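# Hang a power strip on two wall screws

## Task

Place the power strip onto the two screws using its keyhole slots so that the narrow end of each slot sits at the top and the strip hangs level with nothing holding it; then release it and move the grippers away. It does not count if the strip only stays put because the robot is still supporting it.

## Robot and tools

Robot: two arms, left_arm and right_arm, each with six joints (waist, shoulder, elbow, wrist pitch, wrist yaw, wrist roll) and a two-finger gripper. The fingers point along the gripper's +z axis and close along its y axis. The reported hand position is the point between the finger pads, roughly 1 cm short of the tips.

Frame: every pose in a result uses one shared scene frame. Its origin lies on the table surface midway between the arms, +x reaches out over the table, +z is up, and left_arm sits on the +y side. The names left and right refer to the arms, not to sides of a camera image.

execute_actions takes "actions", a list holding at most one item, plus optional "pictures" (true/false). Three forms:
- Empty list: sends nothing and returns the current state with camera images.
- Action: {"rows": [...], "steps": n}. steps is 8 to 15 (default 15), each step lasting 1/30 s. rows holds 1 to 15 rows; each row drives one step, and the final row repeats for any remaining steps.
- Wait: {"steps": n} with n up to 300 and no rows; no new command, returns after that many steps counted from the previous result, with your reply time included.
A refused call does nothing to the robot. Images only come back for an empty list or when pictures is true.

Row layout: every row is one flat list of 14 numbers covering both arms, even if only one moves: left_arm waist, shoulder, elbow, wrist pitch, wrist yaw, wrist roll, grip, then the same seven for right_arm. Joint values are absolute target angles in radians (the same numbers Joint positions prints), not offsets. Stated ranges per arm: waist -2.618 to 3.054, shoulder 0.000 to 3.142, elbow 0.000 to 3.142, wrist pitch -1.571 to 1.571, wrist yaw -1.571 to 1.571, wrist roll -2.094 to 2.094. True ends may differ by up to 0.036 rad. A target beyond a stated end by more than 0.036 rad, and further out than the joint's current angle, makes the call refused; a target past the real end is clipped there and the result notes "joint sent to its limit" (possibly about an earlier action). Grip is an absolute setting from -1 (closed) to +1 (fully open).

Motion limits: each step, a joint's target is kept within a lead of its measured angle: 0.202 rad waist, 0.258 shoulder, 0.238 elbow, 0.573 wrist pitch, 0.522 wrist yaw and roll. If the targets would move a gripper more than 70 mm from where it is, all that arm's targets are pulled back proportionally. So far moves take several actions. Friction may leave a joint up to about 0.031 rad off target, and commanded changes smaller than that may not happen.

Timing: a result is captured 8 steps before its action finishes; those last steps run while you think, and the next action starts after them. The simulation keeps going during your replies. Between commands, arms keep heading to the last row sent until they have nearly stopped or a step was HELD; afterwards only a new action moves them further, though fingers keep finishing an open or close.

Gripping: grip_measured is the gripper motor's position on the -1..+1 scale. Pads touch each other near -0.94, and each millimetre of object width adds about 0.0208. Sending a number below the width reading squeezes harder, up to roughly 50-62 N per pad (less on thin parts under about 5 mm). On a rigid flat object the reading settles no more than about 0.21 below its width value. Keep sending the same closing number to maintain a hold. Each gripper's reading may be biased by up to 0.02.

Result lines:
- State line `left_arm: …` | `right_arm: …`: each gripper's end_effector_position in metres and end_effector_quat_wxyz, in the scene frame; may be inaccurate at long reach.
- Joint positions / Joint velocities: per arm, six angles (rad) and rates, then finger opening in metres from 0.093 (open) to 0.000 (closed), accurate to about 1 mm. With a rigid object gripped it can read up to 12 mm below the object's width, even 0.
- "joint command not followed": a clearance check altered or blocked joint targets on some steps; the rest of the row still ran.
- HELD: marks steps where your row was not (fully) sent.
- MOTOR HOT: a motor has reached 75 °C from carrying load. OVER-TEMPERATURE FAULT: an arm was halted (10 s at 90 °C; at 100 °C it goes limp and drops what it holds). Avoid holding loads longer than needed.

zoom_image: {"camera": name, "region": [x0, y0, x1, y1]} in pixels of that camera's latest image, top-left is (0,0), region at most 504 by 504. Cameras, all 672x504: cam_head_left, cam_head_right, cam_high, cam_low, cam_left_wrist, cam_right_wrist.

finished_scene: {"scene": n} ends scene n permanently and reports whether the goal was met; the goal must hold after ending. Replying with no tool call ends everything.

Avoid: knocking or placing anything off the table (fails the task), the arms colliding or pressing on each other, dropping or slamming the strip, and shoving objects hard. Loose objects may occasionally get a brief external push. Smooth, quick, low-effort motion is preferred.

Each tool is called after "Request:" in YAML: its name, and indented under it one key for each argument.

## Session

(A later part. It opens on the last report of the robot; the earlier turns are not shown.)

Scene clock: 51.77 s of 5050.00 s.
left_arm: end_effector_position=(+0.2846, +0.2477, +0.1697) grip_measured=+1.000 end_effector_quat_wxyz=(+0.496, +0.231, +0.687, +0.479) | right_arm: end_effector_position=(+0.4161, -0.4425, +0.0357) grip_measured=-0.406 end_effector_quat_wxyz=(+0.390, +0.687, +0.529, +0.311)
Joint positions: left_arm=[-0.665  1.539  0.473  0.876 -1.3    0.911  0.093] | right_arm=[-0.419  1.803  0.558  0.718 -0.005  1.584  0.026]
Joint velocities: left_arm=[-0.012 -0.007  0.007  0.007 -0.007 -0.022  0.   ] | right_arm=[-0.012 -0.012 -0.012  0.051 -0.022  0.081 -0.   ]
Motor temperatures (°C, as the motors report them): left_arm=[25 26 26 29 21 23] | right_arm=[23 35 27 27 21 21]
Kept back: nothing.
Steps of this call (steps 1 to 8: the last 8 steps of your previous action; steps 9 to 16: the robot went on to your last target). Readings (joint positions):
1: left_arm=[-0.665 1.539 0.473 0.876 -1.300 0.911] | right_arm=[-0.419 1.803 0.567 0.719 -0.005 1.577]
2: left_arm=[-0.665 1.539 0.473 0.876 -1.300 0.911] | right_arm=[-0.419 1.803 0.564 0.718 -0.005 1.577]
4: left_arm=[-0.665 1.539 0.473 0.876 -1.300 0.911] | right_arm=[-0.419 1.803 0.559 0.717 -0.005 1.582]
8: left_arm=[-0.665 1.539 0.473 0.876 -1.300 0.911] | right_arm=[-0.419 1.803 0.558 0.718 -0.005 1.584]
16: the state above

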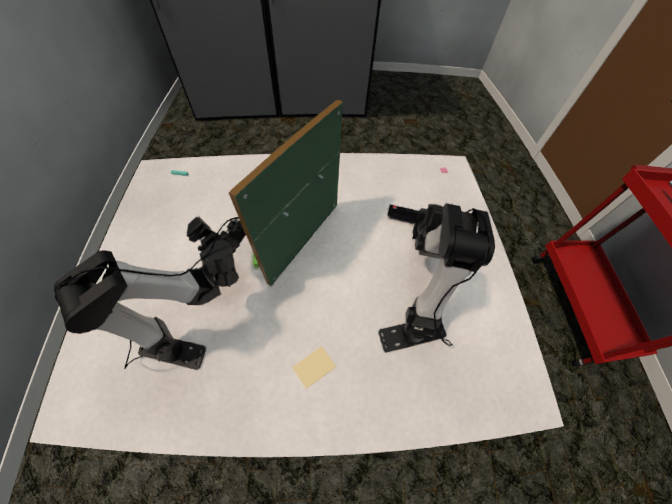

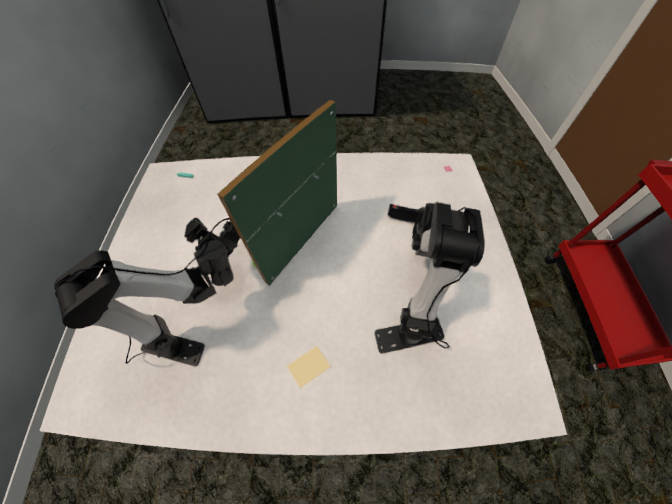

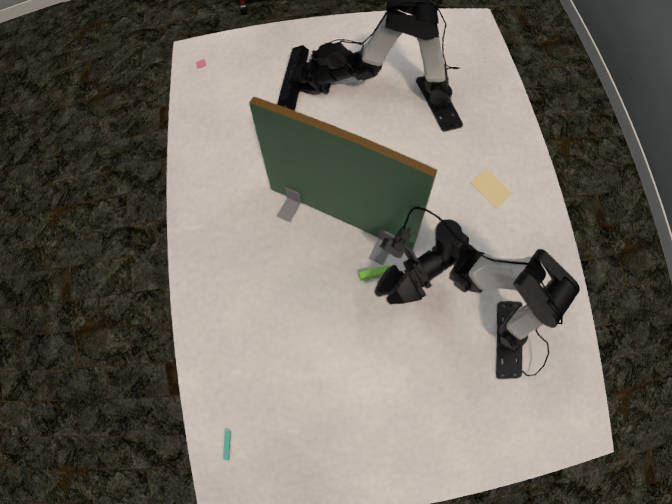

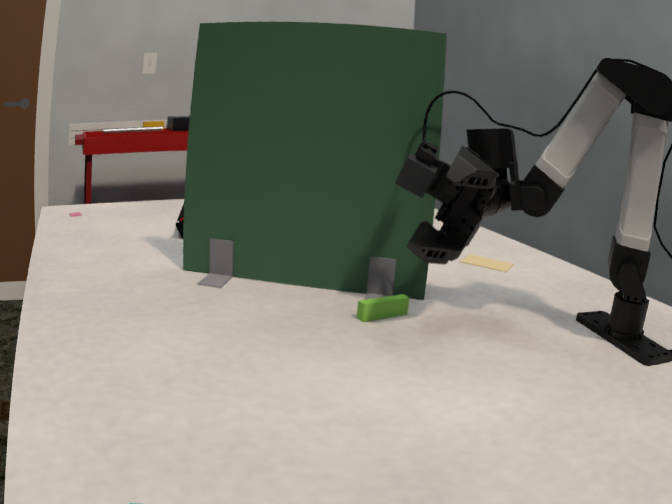

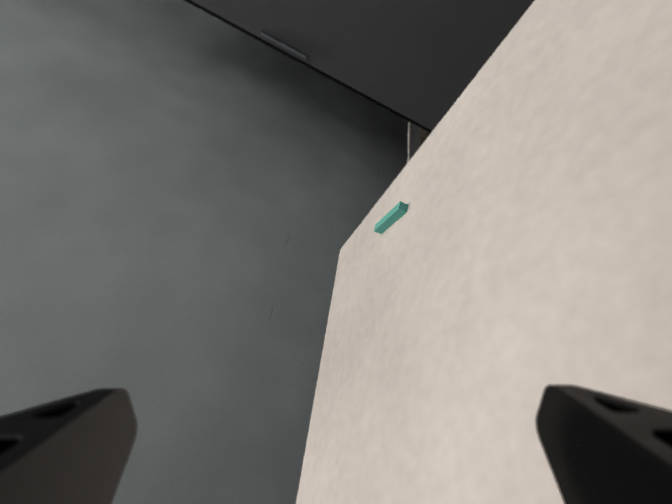

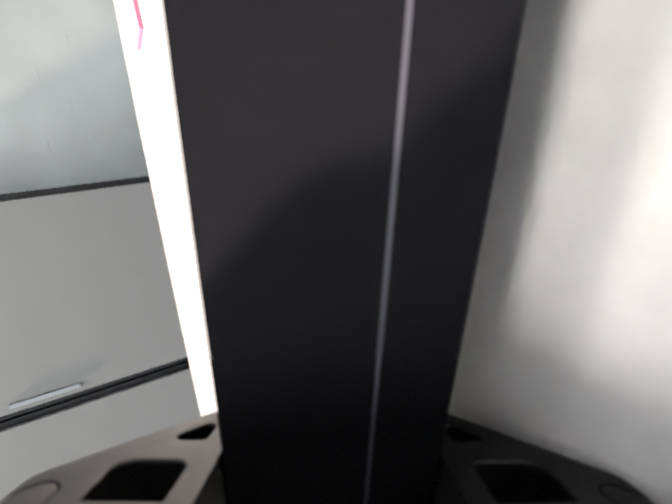

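Request:
execute_actions:
  actions:
    - {"rows": [[-0.665,1.539,0.473,0.876,-1.3,0.911,1,-0.42,1.78,0.558,0.815,-0.005,1.584,-0.42],[-0.665,1.539,0.473,0.876,-1.3,0.911,1,-0.42,1.782,0.558,0.80,-0.005,1.584,-0.39],[-0.665,1.539,0.473,0.876,-1.3,0.911,1,-0.42,1.784,0.558,0.79,-0.005,1.584,-0.36],[-0.665,1.539,0.473,0.876,-1.3,0.911,1,-0.42,1.786,0.558,0.78,-0.005,1.584,-0.33],[-0.665,1.539,0.473,0.876,-1.3,0.911,1,-0.42,1.788,0.558,0.77,-0.005,1.584,-0.30],[-0.665,1.539,0.473,0.876,-1.3,0.911,1,-0.42,1.79,0.558,0.76,-0.005,1.584,-0.27],[-0.665,1.539,0.473,0.876,-1.3,0.911,1,-0.42,1.79,0.558,0.755,-0.005,1.584,-0.24],[-0.665,1.539,0.473,0.876,-1.3,0.911,1,-0.42,1.79,0.558,0.755,-0.005,1.584,-0.215],[-0.665,1.539,0.473,0.876,-1.3,0.911,1,-0.42,1.79,0.558,0.755,-0.005,1.584,-0.19],[-0.665,1.539,0.473,0.876,-1.3,0.911,1,-0.42,1.79,0.558,0.755,-0.005,1.584,-0.165],[-0.665,1.539,0.473,0.876,-1.3,0.911,1,-0.42,1.79,0.558,0.755,-0.005,1.584,-0.14],[-0.665,1.539,0.473,0.876,-1.3,0.911,1,-0.42,1.79,0.558,0.755,-0.005,1.584,-0.11],[-0.665,1.539,0.473,0.876,-1.3,0.911,1,-0.42,1.79,0.558,0.755,-0.005,1.584,-0.08],[-0.665,1.539,0.473,0.876,-1.3,0.911,1,-0.42,1.79,0.558,0.755,-0.005,1.584,-0.05],[-0.665,1.539,0.473,0.876,-1.3,0.911,1,-0.42,1.79,0.558,0.755,-0.005,1.584,-0.02]], "steps": 15}

Request:
execute_actions:
  actions:
    - {"steps": 16}
  pictures: true

Scene clock: 52.90 s of 5050.00 s.
left_arm: end_effector_position=(+0.2846, +0.2477, +0.1697) grip_measured=+1.000 end_effector_quat_wxyz=(+0.496, +0.231, +0.687, +0.479) | right_arm: end_effector_position=(+0.4156, -0.4424, +0.0349) grip_measured=-0.254 end_effector_quat_wxyz=(+0.388, +0.688, +0.529, +0.310)
Joint positions: left_arm=[-0.665  1.539  0.473  0.876 -1.3    0.911  0.093] | right_arm=[-0.419  1.803  0.558  0.714 -0.005  1.587  0.033]
Joint velocities: left_arm=[ 0.017 -0.002  0.007 -0.022  0.037  0.066  0.   ] | right_arm=[-0.002 -0.002 -0.017  0.037 -0.037  0.051  0.026]
Motor temperatures (°C, as the motors report them): left_arm=[25 26 26 29 21 23] | right_arm=[23 35 27 28 21 21]
Steps of this call (steps 1 to 15: the robot went on to your last target; steps 16 to 27: nothing new was sent; steps 28 to 34: the first 7 steps of this action). Readings (joint positions):
28: left_arm=[-0.665 1.539 0.473 0.876 -1.300 0.911] | right_arm=[-0.419 1.803 0.558 0.717 -0.005 1.585]
29: left_arm=[-0.665 1.539 0.473 0.876 -1.300 0.911] | right_arm=[-0.419 1.803 0.558 0.717 -0.005 1.586]
31: left_arm=[-0.665 1.539 0.473 0.876 -1.300 0.911] | right_arm=[-0.419 1.803 0.558 0.715 -0.005 1.587]
34: the state above

Scene clock: 53.43 s of 5050.00 s.
left_arm: end_effector_position=(+0.2846, +0.2477, +0.1697) grip_measured=+1.000 end_effector_quat_wxyz=(+0.496, +0.231, +0.687, +0.479) | right_arm: end_effector_position=(+0.4168, -0.4427, +0.0369) grip_measured=-0.022 end_effector_quat_wxyz=(+0.392, +0.686, +0.527, +0.313)
Joint positions: left_arm=[-0.665  1.539  0.473  0.876 -1.3    0.911  0.093] | right_arm=[-0.419  1.803  0.558  0.724 -0.005  1.587  0.044]
Joint velocities: left_arm=[-0.002 -0.002 -0.002 -0.051 -0.022  0.081  0.   ] | right_arm=[-0.017 -0.007 -0.022 -0.066  0.007 -0.022 -0.   ]
Motor temperatures (°C, as the motors report them): left_arm=[25 26 26 29 21 23] | right_arm=[23 35 27 28 21 21]
Kept back: nothing.
Steps of this call (steps 1 to 8: the last 8 steps of your previous action; steps 9 to 15: the robot went on to your last target; step 16: nothing new was sent). Readings (joint positions):
1: left_arm=[-0.665 1.539 0.473 0.876 -1.300 0.911] | right_arm=[-0.419 1.803 0.558 0.714 -0.005 1.587]
2: left_arm=[-0.665 1.539 0.473 0.876 -1.300 0.911] | right_arm=[-0.419 1.803 0.558 0.714 -0.005 1.587]
4: left_arm=[-0.665 1.539 0.473 0.876 -1.300 0.911] | right_arm=[-0.419 1.803 0.558 0.714 -0.005 1.587]
8: left_arm=[-0.665 1.539 0.473 0.876 -1.300 0.911] | right_arm=[-0.419 1.803 0.558 0.721 -0.005 1.587]
16: the state above
All arms were judged still, so your last target was given up. Only a new action makes them travel on or press farther. Fingers that are still opening or closing keep moving.

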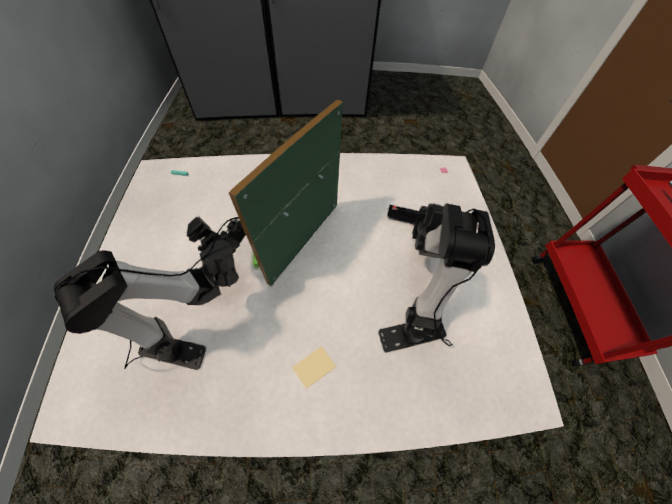

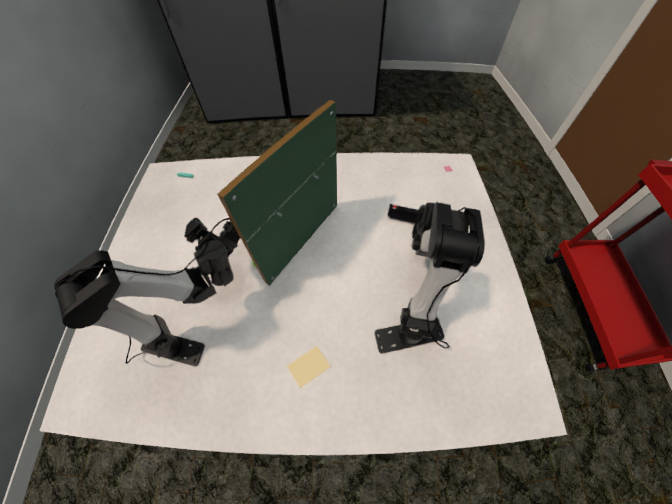

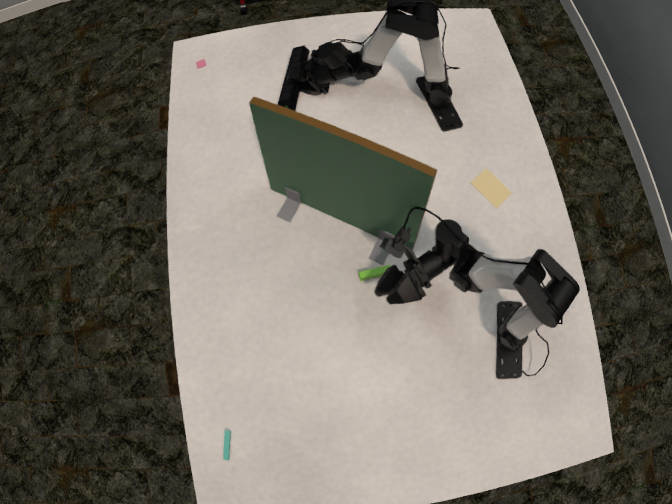

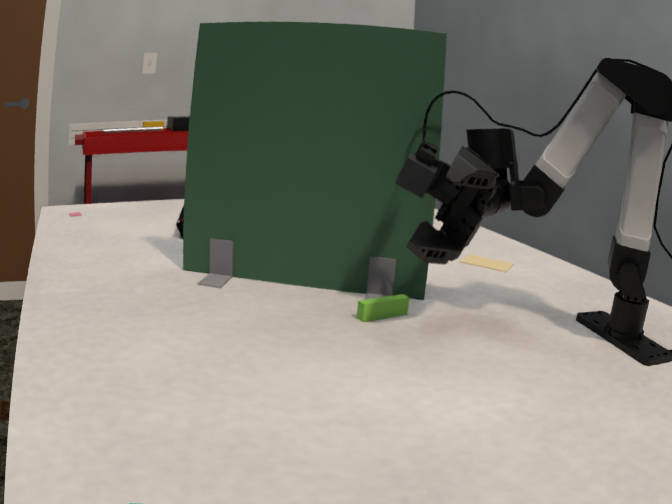

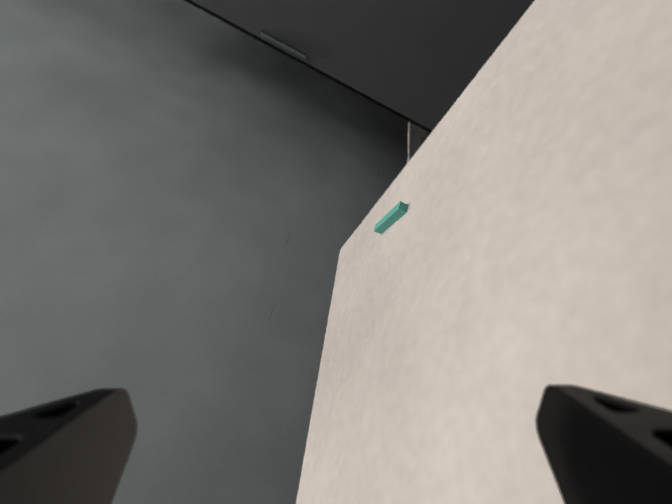

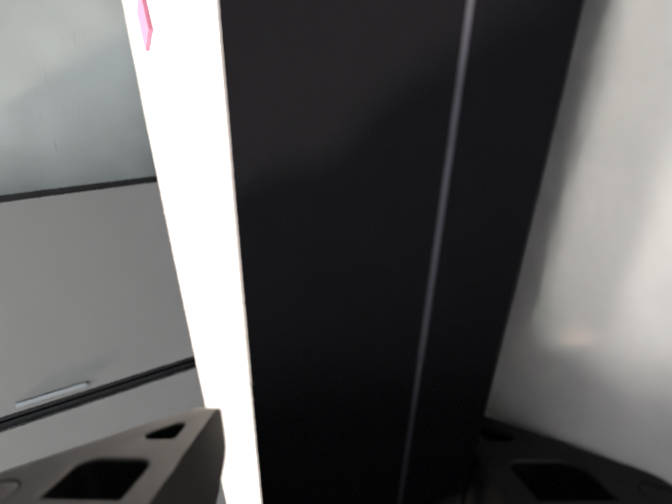

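Request:
execute_actions:
  actions:
    - {"rows": [[-0.665,1.539,0.473,0.876,-1.3,0.911,1,-0.42,1.775,0.55,0.755,-0.005,1.584,-0.01],[-0.665,1.539,0.473,0.876,-1.3,0.911,1,-0.42,1.770,0.543,0.757,-0.005,1.584,0.0],[-0.665,1.539,0.473,0.876,-1.3,0.911,1,-0.42,1.765,0.536,0.759,-0.005,1.584,0.01],[-0.665,1.539,0.473,0.876,-1.3,0.911,1,-0.42,1.760,0.529,0.761,-0.005,1.584,0.02],[-0.665,1.539,0.473,0.876,-1.3,0.911,1,-0.42,1.755,0.522,0.763,-0.005,1.584,0.03],[-0.665,1.539,0.473,0.876,-1.3,0.911,1,-0.42,1.750,0.514,0.765,-0.005,1.584,0.04],[-0.665,1.539,0.473,0.876,-1.3,0.911,1,-0.42,1.745,0.507,0.767,-0.005,1.584,0.05],[-0.665,1.539,0.473,0.876,-1.3,0.911,1,-0.42,1.740,0.50,0.769,-0.005,1.584,0.06],[-0.665,1.539,0.473,0.876,-1.3,0.911,1,-0.42,1.735,0.493,0.771,-0.005,1.584,0.07],[-0.665,1.539,0.473,0.876,-1.3,0.911,1,-0.42,1.730,0.485,0.773,-0.005,1.584,0.08],[-0.665,1.539,0.473,0.876,-1.3,0.911,1,-0.42,1.725,0.478,0.775,-0.005,1.584,0.08],[-0.665,1.539,0.473,0.876,-1.3,0.911,1,-0.42,1.720,0.471,0.777,-0.005,1.584,0.08],[-0.665,1.539,0.473,0.876,-1.3,0.911,1,-0.42,1.715,0.464,0.779,-0.005,1.584,0.08],[-0.665,1.539,0.473,0.876,-1.3,0.911,1,-0.42,1.712,0.459,0.781,-0.005,1.584,0.08],[-0.665,1.539,0.473,0.876,-1.3,0.911,1,-0.42,1.710,0.456,0.782,-0.005,1.584,0.08]], "steps": 15}

Request:
execute_actions:
  actions:
    - {"steps": 15}
  pictures: true

Scene clock: 56.27 s of 5050.00 s.
left_arm: end_effector_position=(+0.2846, +0.2477, +0.1697) grip_measured=+1.000 end_effector_quat_wxyz=(+0.496, +0.231, +0.687, +0.479) | right_arm: end_effector_position=(+0.4116, -0.4414, +0.0386) grip_measured=+0.043 end_effector_quat_wxyz=(+0.394, +0.685, +0.526, +0.314)
Joint positions: left_arm=[-0.665  1.539  0.473  0.876 -1.3    0.911  0.093] | right_arm=[-0.419  1.783  0.534  0.735 -0.005  1.587  0.047]
Joint velocities: left_arm=[-0.002  0.002  0.012  0.037  0.022  0.066  0.   ] | right_arm=[-0.012 -0.149 -0.217  0.154 -0.022 -0.051  0.009]
Motor temperatures (°C, as the motors report them): left_arm=[25 26 26 30 21 23] | right_arm=[23 35 26 28 21 21]
Steps of this call (steps 1 to 78: nothing new was sent; steps 79 to 85: the first 7 steps of this action). Readings (joint positions):
79: left_arm=[-0.665 1.539 0.473 0.876 -1.300 0.911] | right_arm=[-0.419 1.803 0.558 0.724 -0.005 1.587]
80: left_arm=[-0.665 1.539 0.473 0.876 -1.300 0.911] | right_arm=[-0.419 1.801 0.558 0.725 -0.005 1.587]
82: left_arm=[-0.665 1.539 0.473 0.876 -1.300 0.911] | right_arm=[-0.419 1.797 0.553 0.727 -0.005 1.587]
85: the state above

Scene clock: 56.77 s of 5050.00 s.
left_arm: end_effector_position=(+0.2846, +0.2477, +0.1697) grip_measured=+1.000 end_effector_quat_wxyz=(+0.496, +0.231, +0.687, +0.479) | right_arm: end_effector_position=(+0.3978, -0.4379, +0.0418) grip_measured=+0.078 end_effector_quat_wxyz=(+0.398, +0.682, +0.524, +0.318)
Joint positions: left_arm=[-0.665  1.539  0.473  0.876 -1.3    0.911  0.093] | right_arm=[-0.419  1.735  0.47   0.764 -0.005  1.587  0.049]
Joint velocities: left_arm=[-0.007 -0.007  0.017  0.051  0.007 -0.051  0.   ] | right_arm=[-0.007  0.002  0.002  0.022 -0.022  0.051 -0.001]
Motor temperatures (°C, as the motors report them): left_arm=[25 26 26 30 21 23] | right_arm=[23 35 26 28 21 21]
Kept back: nothing.
Steps of this call (steps 1 to 8: the last 8 steps of your previous action; steps 9 to 15: the robot went on to your last target). Readings (joint positions):
1: left_arm=[-0.665 1.539 0.473 0.876 -1.300 0.911] | right_arm=[-0.419 1.778 0.527 0.737 -0.005 1.587]
2: left_arm=[-0.665 1.539 0.473 0.876 -1.300 0.911] | right_arm=[-0.419 1.772 0.519 0.740 -0.005 1.587]
4: left_arm=[-0.665 1.539 0.473 0.876 -1.300 0.911] | right_arm=[-0.419 1.762 0.506 0.745 -0.005 1.587]
8: left_arm=[-0.665 1.539 0.473 0.876 -1.300 0.911] | right_arm=[-0.419 1.744 0.479 0.754 -0.005 1.587]
15: the state above

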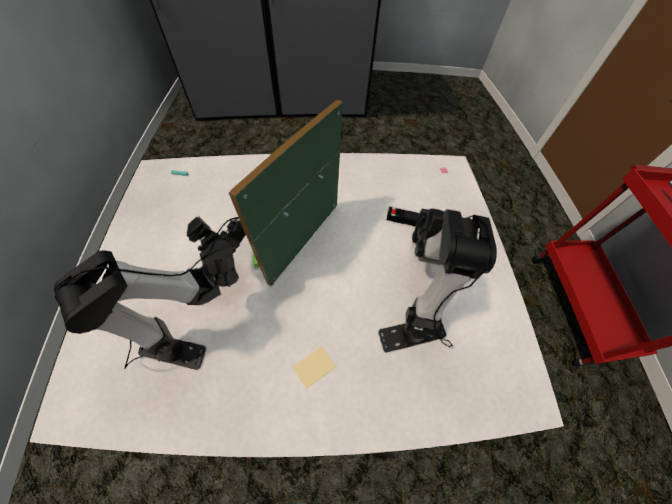

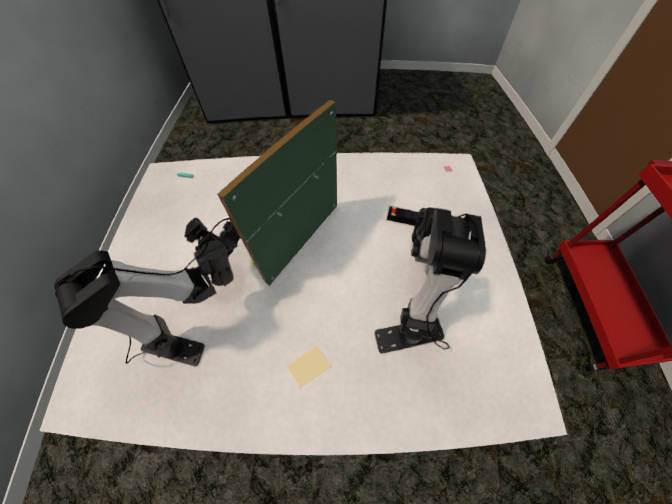

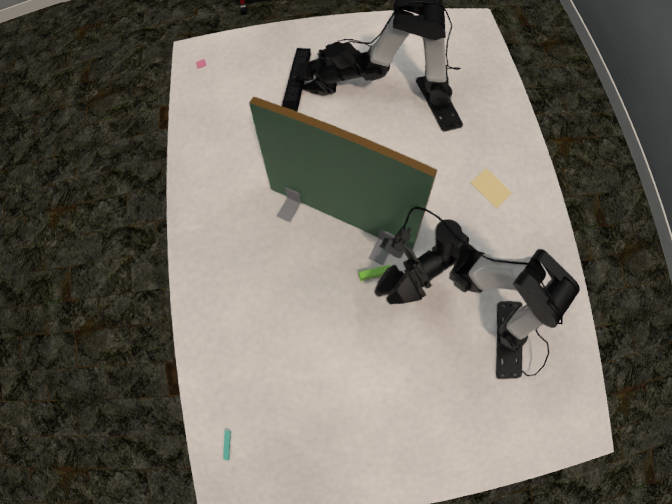

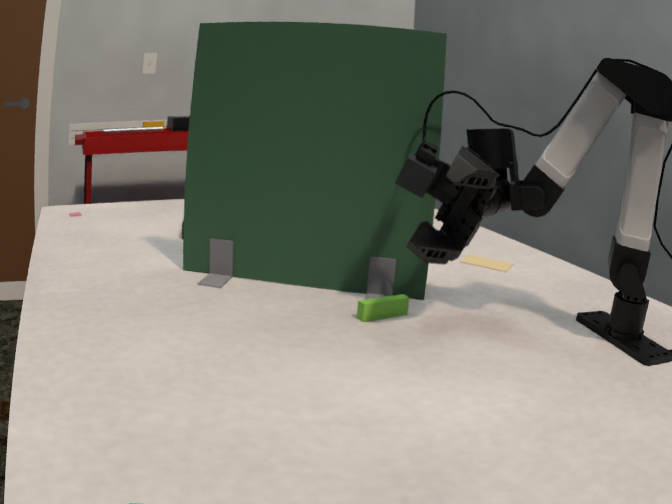

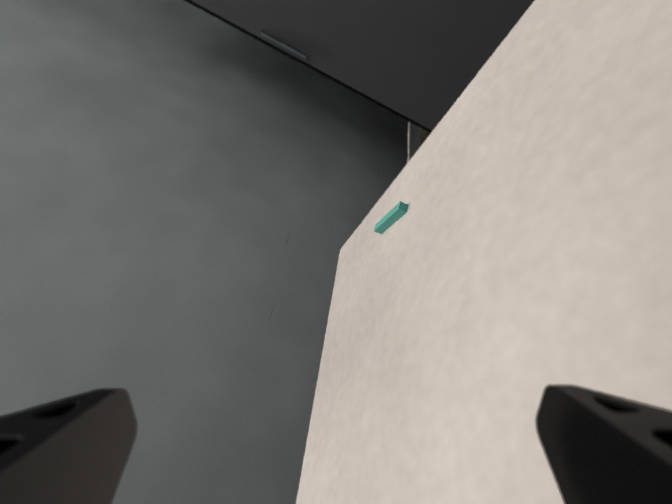

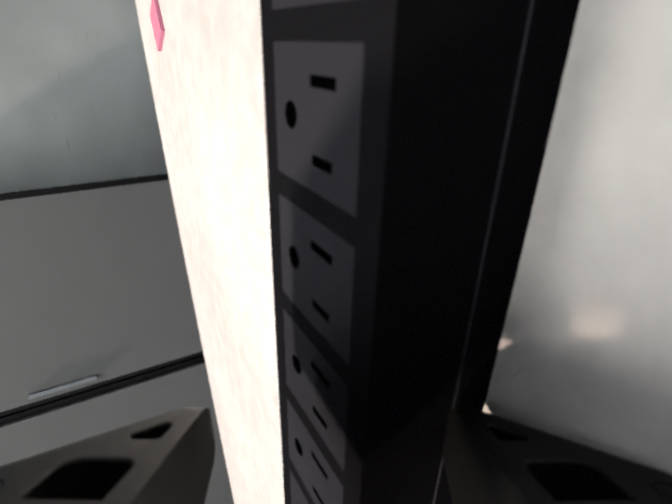

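Request:
execute_actions:
  actions:
    - {"rows": [[-0.665,1.539,0.473,0.876,-1.3,0.911,1,-0.42,1.70,0.452,0.775,-0.005,1.58,0.1],[-0.665,1.539,0.473,0.876,-1.3,0.911,1,-0.42,1.685,0.443,0.765,-0.005,1.58,0.12],[-0.665,1.539,0.473,0.876,-1.3,0.911,1,-0.42,1.665,0.433,0.75,-0.005,1.58,0.15],[-0.665,1.539,0.473,0.876,-1.3,0.911,1,-0.42,1.64,0.425,0.73,-0.005,1.58,0.19],[-0.665,1.539,0.473,0.876,-1.3,0.911,1,-0.42,1.615,0.418,0.705,-0.005,1.58,0.24],[-0.665,1.539,0.473,0.876,-1.3,0.911,1,-0.42,1.59,0.413,0.675,-0.005,1.58,0.30],[-0.665,1.539,0.473,0.876,-1.3,0.911,1,-0.42,1.565,0.413,0.64,-0.005,1.58,0.36],[-0.665,1.539,0.473,0.876,-1.3,0.911,1,-0.42,1.545,0.42,0.60,-0.005,1.58,0.43],[-0.665,1.539,0.473,0.876,-1.3,0.911,1,-0.42,1.53,0.44,0.55,-0.005,1.58,0.5],[-0.665,1.539,0.473,0.876,-1.3,0.911,1,-0.42,1.525,0.47,0.49,-0.005,1.58,0.57],[-0.665,1.539,0.473,0.876,-1.3,0.911,1,-0.42,1.525,0.505,0.42,-0.005,1.58,0.64],[-0.665,1.539,0.473,0.876,-1.3,0.911,1,-0.42,1.53,0.545,0.35,-0.005,1.58,0.71],[-0.665,1.539,0.473,0.876,-1.3,0.911,1,-0.42,1.535,0.59,0.275,-0.005,1.58,0.78],[-0.665,1.539,0.473,0.876,-1.3,0.911,1,-0.42,1.54,0.635,0.20,-0.005,1.58,0.85],[-0.665,1.539,0.473,0.876,-1.3,0.911,1,-0.42,1.545,0.68,0.125,-0.005,1.58,0.9]], "steps": 15}

Request:
execute_actions:
  actions:
    - {"rows": [[-0.665,1.539,0.473,0.876,-1.3,0.911,1,-0.42,1.55,0.725,0.05,-0.005,1.58,0.9],[-0.665,1.539,0.473,0.876,-1.3,0.911,1,-0.42,1.555,0.77,-0.025,-0.005,1.58,0.9],[-0.665,1.539,0.473,0.876,-1.3,0.911,1,-0.42,1.56,0.815,-0.10,-0.005,1.58,0.9],[-0.665,1.539,0.473,0.876,-1.3,0.911,1,-0.42,1.565,0.86,-0.175,-0.005,1.58,0.9],[-0.665,1.539,0.473,0.876,-1.3,0.911,1,-0.42,1.572,0.905,-0.25,-0.005,1.58,0.9],[-0.665,1.539,0.473,0.876,-1.3,0.911,1,-0.42,1.58,0.95,-0.325,-0.005,1.58,0.9],[-0.665,1.539,0.473,0.876,-1.3,0.911,1,-0.42,1.59,1.0,-0.40,-0.005,1.58,0.9],[-0.665,1.539,0.473,0.876,-1.3,0.911,1,-0.42,1.605,1.05,-0.47,-0.005,1.58,0.9],[-0.665,1.539,0.473,0.876,-1.3,0.911,1,-0.42,1.625,1.10,-0.535,-0.005,1.58,0.9],[-0.665,1.539,0.473,0.876,-1.3,0.911,1,-0.42,1.655,1.15,-0.595,-0.005,1.58,0.9],[-0.665,1.539,0.473,0.876,-1.3,0.911,1,-0.42,1.69,1.205,-0.65,-0.005,1.58,0.9],[-0.665,1.539,0.473,0.876,-1.3,0.911,1,-0.42,1.725,1.26,-0.705,-0.005,1.58,0.9],[-0.665,1.539,0.473,0.876,-1.3,0.911,1,-0.42,1.76,1.315,-0.76,-0.005,1.58,0.9],[-0.665,1.539,0.473,0.876,-1.3,0.911,1,-0.42,1.80,1.37,-0.815,-0.005,1.58,0.9],[-0.665,1.539,0.473,0.876,-1.3,0.911,1,-0.42,1.84,1.425,-0.87,-0.005,1.58,0.9]], "steps": 15}

Request:
execute_actions:
  actions:
    - {"rows": [[-0.665,1.539,0.473,0.876,-1.3,0.911,1,-0.42,1.88,1.48,-0.925,-0.005,1.58,0.9],[-0.665,1.539,0.473,0.876,-1.3,0.911,1,-0.42,1.92,1.535,-0.98,-0.005,1.58,0.9],[-0.665,1.539,0.473,0.876,-1.3,0.911,1,-0.42,1.955,1.59,-1.03,-0.005,1.58,0.9],[-0.665,1.539,0.473,0.876,-1.3,0.911,1,-0.42,1.99,1.645,-1.08,-0.005,1.58,0.9],[-0.665,1.539,0.473,0.876,-1.3,0.911,1,-0.42,2.025,1.695,-1.125,-0.005,1.58,0.9],[-0.665,1.539,0.473,0.876,-1.3,0.911,1,-0.42,2.06,1.745,-1.165,-0.005,1.58,0.9],[-0.665,1.539,0.473,0.876,-1.3,0.911,1,-0.42,2.09,1.79,-1.20,-0.005,1.58,0.9],[-0.665,1.539,0.473,0.876,-1.3,0.911,1,-0.42,2.115,1.83,-1.23,-0.005,1.58,0.9],[-0.665,1.539,0.473,0.876,-1.3,0.911,1,-0.42,2.14,1.865,-1.255,-0.005,1.58,0.9],[-0.665,1.539,0.473,0.876,-1.3,0.911,1,-0.42,2.16,1.893,-1.275,-0.005,1.58,0.9],[-0.665,1.539,0.473,0.876,-1.3,0.911,1,-0.42,2.175,1.915,-1.29,-0.005,1.58,0.9],[-0.665,1.539,0.473,0.876,-1.3,0.911,1,-0.42,2.185,1.928,-1.298,-0.005,1.58,0.9],[-0.665,1.539,0.473,0.876,-1.3,0.911,1,-0.42,2.19,1.935,-1.302,-0.005,1.58,0.9]], "steps": 15}

Request:
execute_actions:
  actions:
    - {"steps": 20}
  pictures: true

Scene clock: 62.87 s of 5050.00 s.
left_arm: end_effector_position=(+0.2846, +0.2477, +0.1697) grip_measured=+1.000 end_effector_quat_wxyz=(+0.496, +0.231, +0.687, +0.479) | right_arm: end_effector_position=(+0.3862, -0.4349, +0.0563) grip_measured=+0.328 end_effector_quat_wxyz=(+0.403, +0.680, +0.522, +0.321)
Joint positions: left_arm=[-0.665  1.539  0.473  0.876 -1.3    0.911  0.093] | right_arm=[-0.419  1.634  0.431  0.715 -0.005  1.587  0.061]
Joint velocities: left_arm=[-0.002  0.007 -0.002 -0.007  0.007  0.037  0.   ] | right_arm=[ 0.002 -0.73  -0.144 -0.593  0.007 -0.037  0.061]
Motor temperatures (°C, as the motors report them): left_arm=[25 26 26 30 21 23] | right_arm=[23 34 26 29 21 21]
Steps of this call (steps 1 to 15: the robot went on to your last target; steps 16 to 90: nothing new was sent; then 2.87 s passed at rest; steps 91 to 97: the first 7 steps of this action). Readings (joint positions):
91: left_arm=[-0.665 1.539 0.473 0.876 -1.300 0.911] | right_arm=[-0.419 1.735 0.470 0.767 -0.005 1.587]
92: left_arm=[-0.665 1.539 0.473 0.876 -1.300 0.911] | right_arm=[-0.419 1.732 0.468 0.767 -0.005 1.587]
94: left_arm=[-0.665 1.539 0.473 0.876 -1.300 0.911] | right_arm=[-0.419 1.706 0.454 0.757 -0.005 1.587]
97: the state above

Scene clock: 63.37 s of 5050.00 s.
left_arm: end_effector_position=(+0.2846, +0.2477, +0.1697) grip_measured=+1.000 end_effector_quat_wxyz=(+0.496, +0.231, +0.687, +0.479) | right_arm: end_effector_position=(+0.4173, -0.4428, +0.1147) grip_measured=+0.898 end_effector_quat_wxyz=(+0.316, +0.725, +0.557, +0.253)
Joint positions: left_arm=[-0.665  1.539  0.473  0.876 -1.3    0.911  0.093] | right_arm=[-0.419  1.554  0.907 -0.089 -0.005  1.586  0.088]
Joint velocities: left_arm=[-0.007 -0.002 -0.007  0.007 -0.066 -0.037  0.   ] | right_arm=[-0.022  0.173  1.365 -2.132 -0.007 -0.051 -0.001]
Motor temperatures (°C, as the motors report them): left_arm=[25 26 26 30 21 23] | right_arm=[23 34 26 29 21 21]
Steps of this call (steps 1 to 8: the last 8 steps of your previous action; steps 9 to 15: the first 7 steps of this action). Readings (joint positions):
9: left_arm=[-0.665 1.539 0.473 0.876 -1.300 0.911] | right_arm=[-0.419 1.549 0.626 0.309 -0.005 1.586]
10: left_arm=[-0.665 1.539 0.473 0.876 -1.300 0.911] | right_arm=[-0.419 1.549 0.672 0.245 -0.005 1.586]
12: left_arm=[-0.665 1.539 0.473 0.876 -1.300 0.911] | right_arm=[-0.419 1.549 0.767 0.115 -0.005 1.586]
15: the state above

Scene clock: 63.87 s of 5050.00 s.
left_arm: end_effector_position=(+0.2846, +0.2477, +0.1697) grip_measured=+1.000 end_effector_quat_wxyz=(+0.496, +0.231, +0.687, +0.479) | right_arm: end_effector_position=(+0.4364, -0.4476, +0.0929) grip_measured=+0.898 end_effector_quat_wxyz=(+0.096, +0.787, +0.604, +0.079)
Joint positions: left_arm=[-0.665  1.539  0.473  0.876 -1.3    0.911  0.093] | right_arm=[-0.419  2.024  1.692 -0.99  -0.005  1.585  0.088]
Joint velocities: left_arm=[ 0.007  0.017  0.002 -0.081  0.007  0.007  0.   ] | right_arm=[ 0.007  1.013  1.419 -1.37  -0.022  0.037 -0.001]
Motor temperatures (°C, as the motors report them): left_arm=[25 26 26 30 21 23] | right_arm=[23 34 26 29 21 21]
Steps of this call (steps 1 to 8: the last 8 steps of your previous action; steps 9 to 15: the first 7 steps of this action). Readings (joint positions):
9: left_arm=[-0.665 1.539 0.473 0.876 -1.300 0.911] | right_arm=[-0.419 1.788 1.378 -0.664 -0.005 1.585]
10: left_arm=[-0.665 1.539 0.473 0.876 -1.300 0.911] | right_arm=[-0.419 1.829 1.433 -0.722 -0.005 1.585]
12: left_arm=[-0.665 1.539 0.473 0.876 -1.300 0.911] | right_arm=[-0.419 1.911 1.539 -0.835 -0.005 1.585]
15: the state above

Scene clock: 64.53 s of 5050.00 s.
left_arm: end_effector_position=(+0.2846, +0.2477, +0.1697) grip_measured=+1.000 end_effector_quat_wxyz=(+0.496, +0.231, +0.687, +0.479) | right_arm: end_effector_position=(+0.4175, -0.4429, +0.0824) grip_measured=+0.898 end_effector_quat_wxyz=(+0.005, +0.793, +0.609, +0.007)
Joint positions: left_arm=[-0.665  1.539  0.473  0.876 -1.3    0.911  0.093] | right_arm=[-0.419  2.178  1.915 -1.291 -0.005  1.585  0.088]
Joint velocities: left_arm=[ 0.027 -0.007 -0.007 -0.022 -0.066  0.007  0.   ] | right_arm=[ 0.002 -0.007  0.007 -0.095 -0.066 -0.007  0.   ]
Motor temperatures (°C, as the motors report them): left_arm=[25 26 26 30 21 23] | right_arm=[23 34 26 29 21 21]
Kept back: nothing.
Steps of this call (steps 1 to 8: the last 8 steps of your previous action; steps 9 to 20: the robot went on to your last target). Readings (joint positions):
1: left_arm=[-0.665 1.539 0.473 0.876 -1.300 0.911] | right_arm=[-0.419 2.056 1.738 -1.034 -0.005 1.585]
2: left_arm=[-0.665 1.539 0.473 0.876 -1.300 0.911] | right_arm=[-0.419 2.085 1.780 -1.074 -0.005 1.585]
4: left_arm=[-0.665 1.539 0.473 0.876 -1.300 0.911] | right_arm=[-0.419 2.133 1.849 -1.142 -0.005 1.585]
8: left_arm=[-0.665 1.539 0.473 0.876 -1.300 0.911] | right_arm=[-0.419 2.175 1.909 -1.225 -0.005 1.585]
20: the state above

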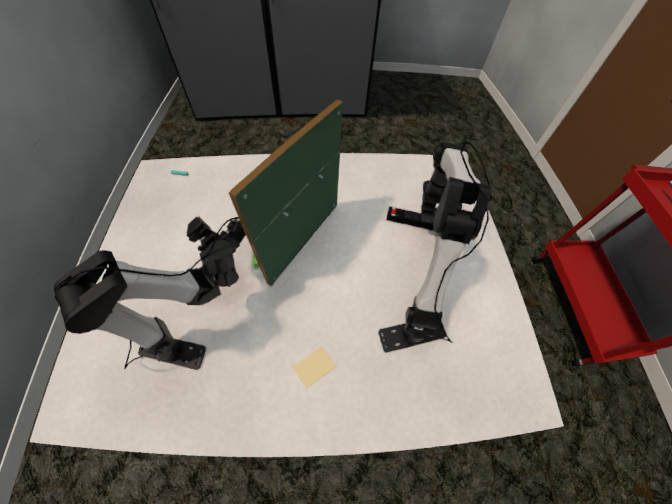

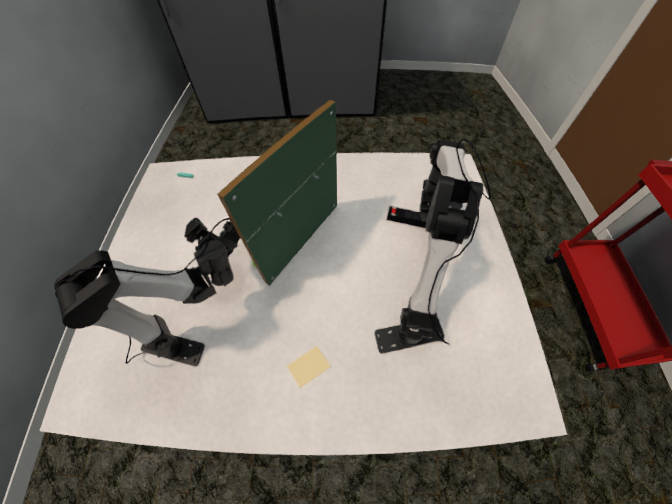

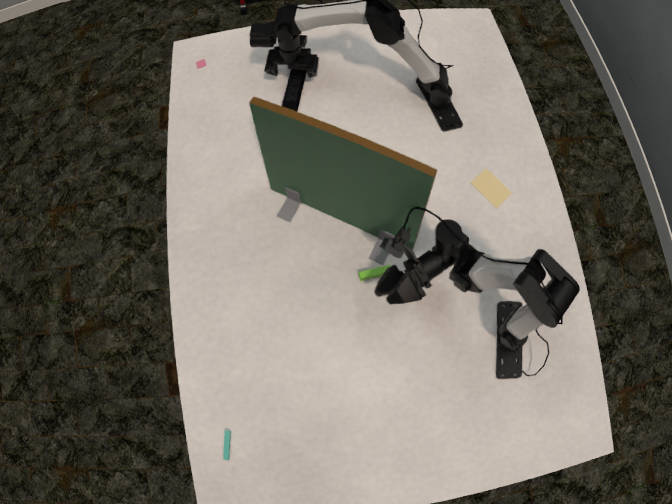

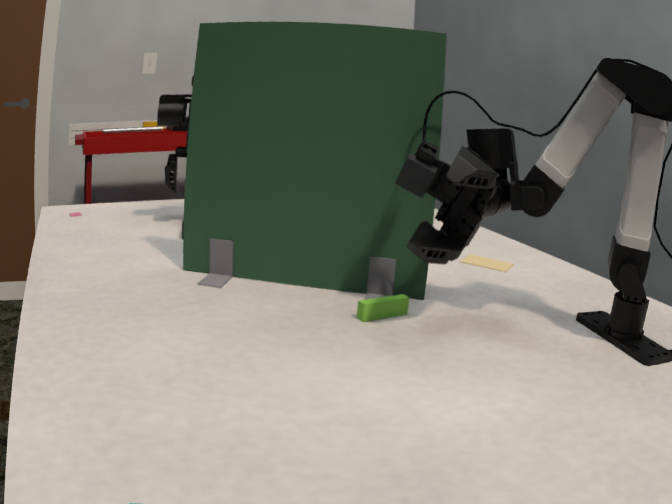

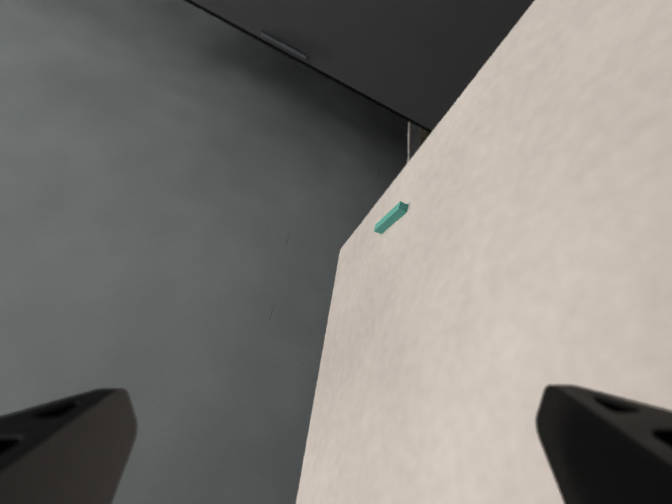

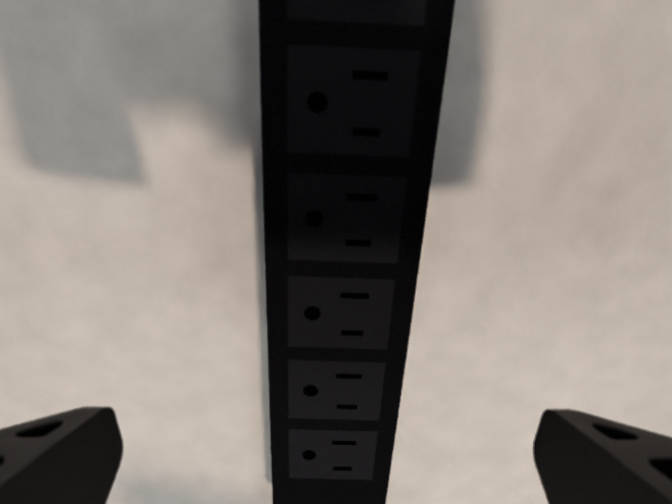

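Request:
execute_actions:
  actions:
    - {"rows": [[-0.665,1.539,0.473,0.876,-1.3,0.911,1,-0.42,2.192,1.90,-1.27,-0.005,1.59,0.85],[-0.665,1.539,0.473,0.876,-1.3,0.911,1,-0.42,2.194,1.888,-1.25,-0.005,1.595,0.8],[-0.665,1.539,0.473,0.876,-1.3,0.911,1,-0.42,2.196,1.874,-1.23,-0.005,1.60,0.75],[-0.665,1.539,0.473,0.876,-1.3,0.911,1,-0.42,2.198,1.858,-1.21,-0.005,1.605,0.7],[-0.665,1.539,0.473,0.876,-1.3,0.911,1,-0.42,2.201,1.842,-1.19,-0.005,1.61,0.65],[-0.665,1.539,0.473,0.876,-1.3,0.911,1,-0.42,2.204,1.826,-1.17,-0.005,1.61,0.6],[-0.665,1.539,0.473,0.876,-1.3,0.911,1,-0.42,2.207,1.81,-1.15,-0.005,1.61,0.55],[-0.665,1.539,0.473,0.876,-1.3,0.911,1,-0.42,2.21,1.794,-1.13,-0.005,1.61,0.5],[-0.665,1.539,0.473,0.876,-1.3,0.911,1,-0.42,2.213,1.778,-1.113,-0.005,1.61,0.5],[-0.665,1.539,0.473,0.876,-1.3,0.911,1,-0.42,2.216,1.763,-1.098,-0.005,1.61,0.5],[-0.665,1.539,0.473,0.876,-1.3,0.911,1,-0.42,2.219,1.75,-1.086,-0.005,1.61,0.5],[-0.665,1.539,0.473,0.876,-1.3,0.911,1,-0.42,2.222,1.739,-1.078,-0.005,1.61,0.5],[-0.665,1.539,0.473,0.876,-1.3,0.911,1,-0.42,2.224,1.73,-1.073,-0.005,1.61,0.5],[-0.665,1.539,0.473,0.876,-1.3,0.911,1,-0.42,2.226,1.723,-1.07,-0.005,1.61,0.5],[-0.665,1.539,0.473,0.876,-1.3,0.911,1,-0.42,2.228,1.718,-1.07,-0.005,1.61,0.5]], "steps": 15}

Request:
execute_actions:
  actions:
    - {"steps": 18}
  pictures: true

Scene clock: 67.93 s of 5050.00 s.
left_arm: end_effector_position=(+0.2846, +0.2477, +0.1697) grip_measured=+1.000 end_effector_quat_wxyz=(+0.496, +0.231, +0.687, +0.479) | right_arm: end_effector_position=(+0.4179, -0.4430, +0.0663) grip_measured=+0.577 end_effector_quat_wxyz=(+0.007, +0.797, +0.604, +0.009)
Joint positions: left_arm=[-0.665  1.539  0.473  0.876 -1.3    0.911  0.093] | right_arm=[-0.419  2.179  1.853 -1.223 -0.005  1.596  0.073]
Joint velocities: left_arm=[ 0.007 -0.017 -0.012 -0.007  0.051  0.007  0.   ] | right_arm=[-0.007  0.042 -0.462  0.447  0.051  0.066 -0.052]
Motor temperatures (°C, as the motors report them): left_arm=[25 26 26 30 21 23] | right_arm=[23 34 27 28 21 21]
Steps of this call (steps 1 to 30: the robot went on to your last target; steps 31 to 90: nothing new was sent; then 0.17 s passed at rest; steps 91 to 97: the first 7 steps of this action). Readings (joint positions):
91: left_arm=[-0.665 1.539 0.473 0.876 -1.300 0.911] | right_arm=[-0.419 2.178 1.915 -1.293 -0.005 1.585]
92: left_arm=[-0.665 1.539 0.473 0.876 -1.300 0.911] | right_arm=[-0.419 2.178 1.913 -1.288 -0.005 1.586]
94: left_arm=[-0.665 1.539 0.473 0.876 -1.300 0.911] | right_arm=[-0.419 2.178 1.898 -1.266 -0.005 1.589]
97: the state above

Scene clock: 68.53 s of 5050.00 s.
left_arm: end_effector_position=(+0.2846, +0.2477, +0.1697) grip_measured=+1.000 end_effector_quat_wxyz=(+0.496, +0.231, +0.687, +0.479) | right_arm: end_effector_position=(+0.4127, -0.4416, +0.0178) grip_measured=+0.502 end_effector_quat_wxyz=(-0.005, +0.799, +0.602, -0.001)
Joint positions: left_arm=[-0.665  1.539  0.473  0.876 -1.3    0.911  0.093] | right_arm=[-0.419  2.221  1.727 -1.084 -0.005  1.603  0.069]
Joint velocities: left_arm=[ 0.007  0.007 -0.012 -0.037  0.022  0.007  0.   ] | right_arm=[-0.027  0.017 -0.017  0.007  0.022  0.007  0.   ]
Motor temperatures (°C, as the motors report them): left_arm=[25 26 26 30 21 23] | right_arm=[23 34 27 28 21 21]
Kept back: nothing.
Steps of this call (steps 1 to 8: the last 8 steps of your previous action; steps 9 to 18: the robot went on to your last target). Readings (joint positions):
1: left_arm=[-0.665 1.539 0.473 0.876 -1.300 0.911] | right_arm=[-0.419 2.181 1.837 -1.208 -0.005 1.597]
2: left_arm=[-0.665 1.539 0.473 0.876 -1.300 0.911] | right_arm=[-0.419 2.184 1.821 -1.192 -0.005 1.598]
4: left_arm=[-0.665 1.539 0.473 0.876 -1.300 0.911] | right_arm=[-0.419 2.194 1.789 -1.159 -0.005 1.600]
8: left_arm=[-0.665 1.539 0.473 0.876 -1.300 0.911] | right_arm=[-0.419 2.213 1.740 -1.115 -0.005 1.602]
18: the state above

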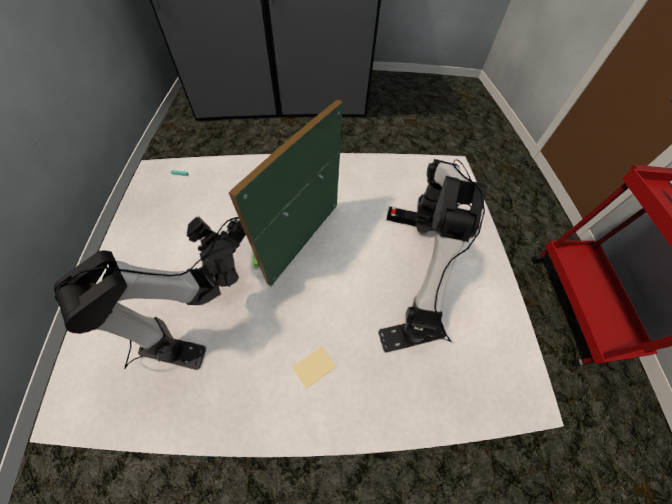

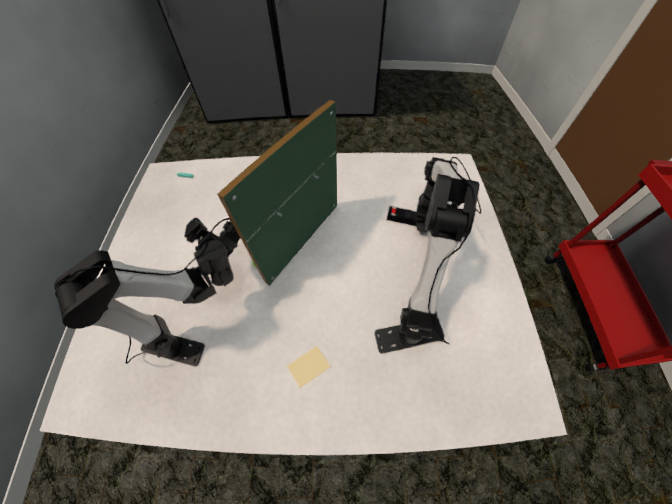

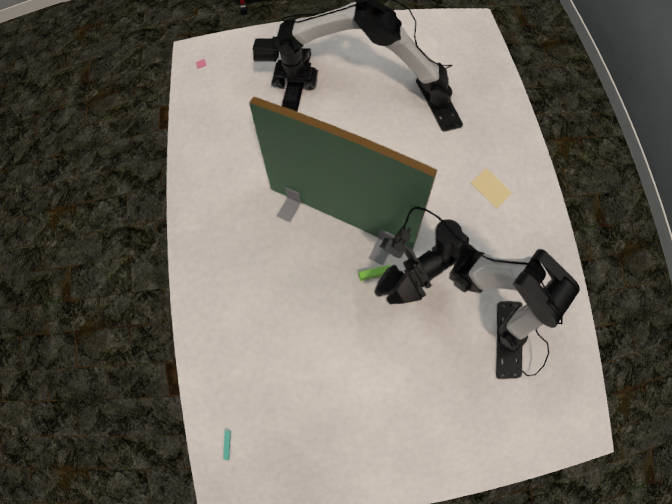

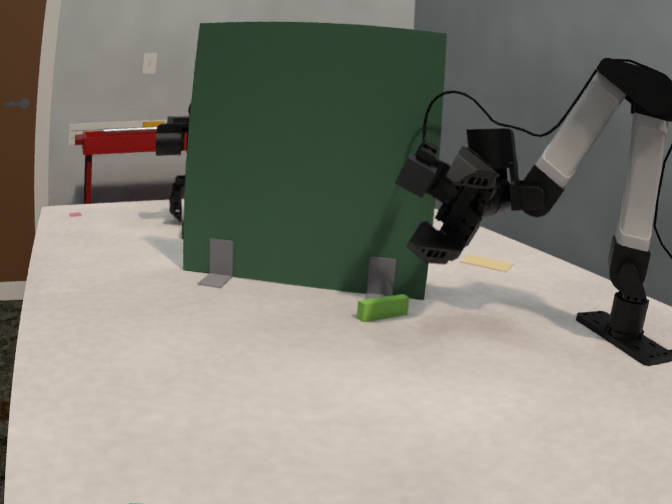

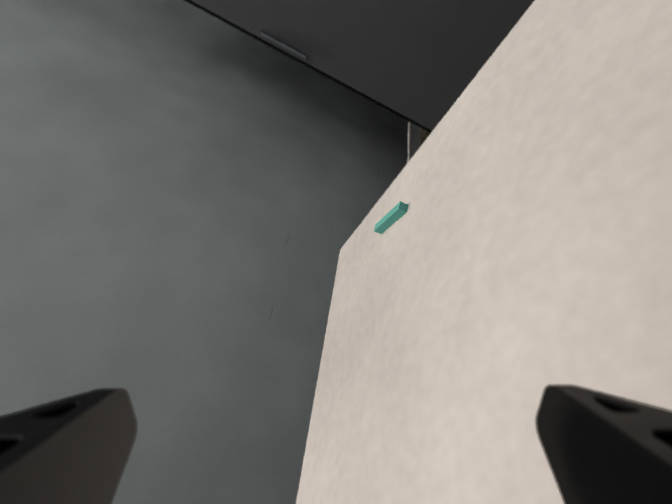

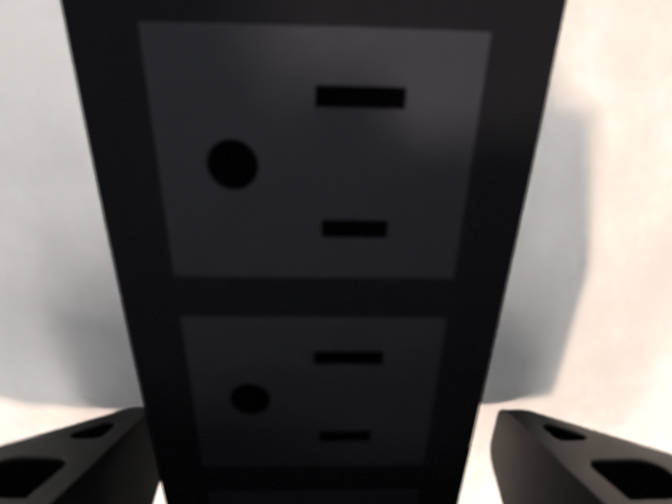

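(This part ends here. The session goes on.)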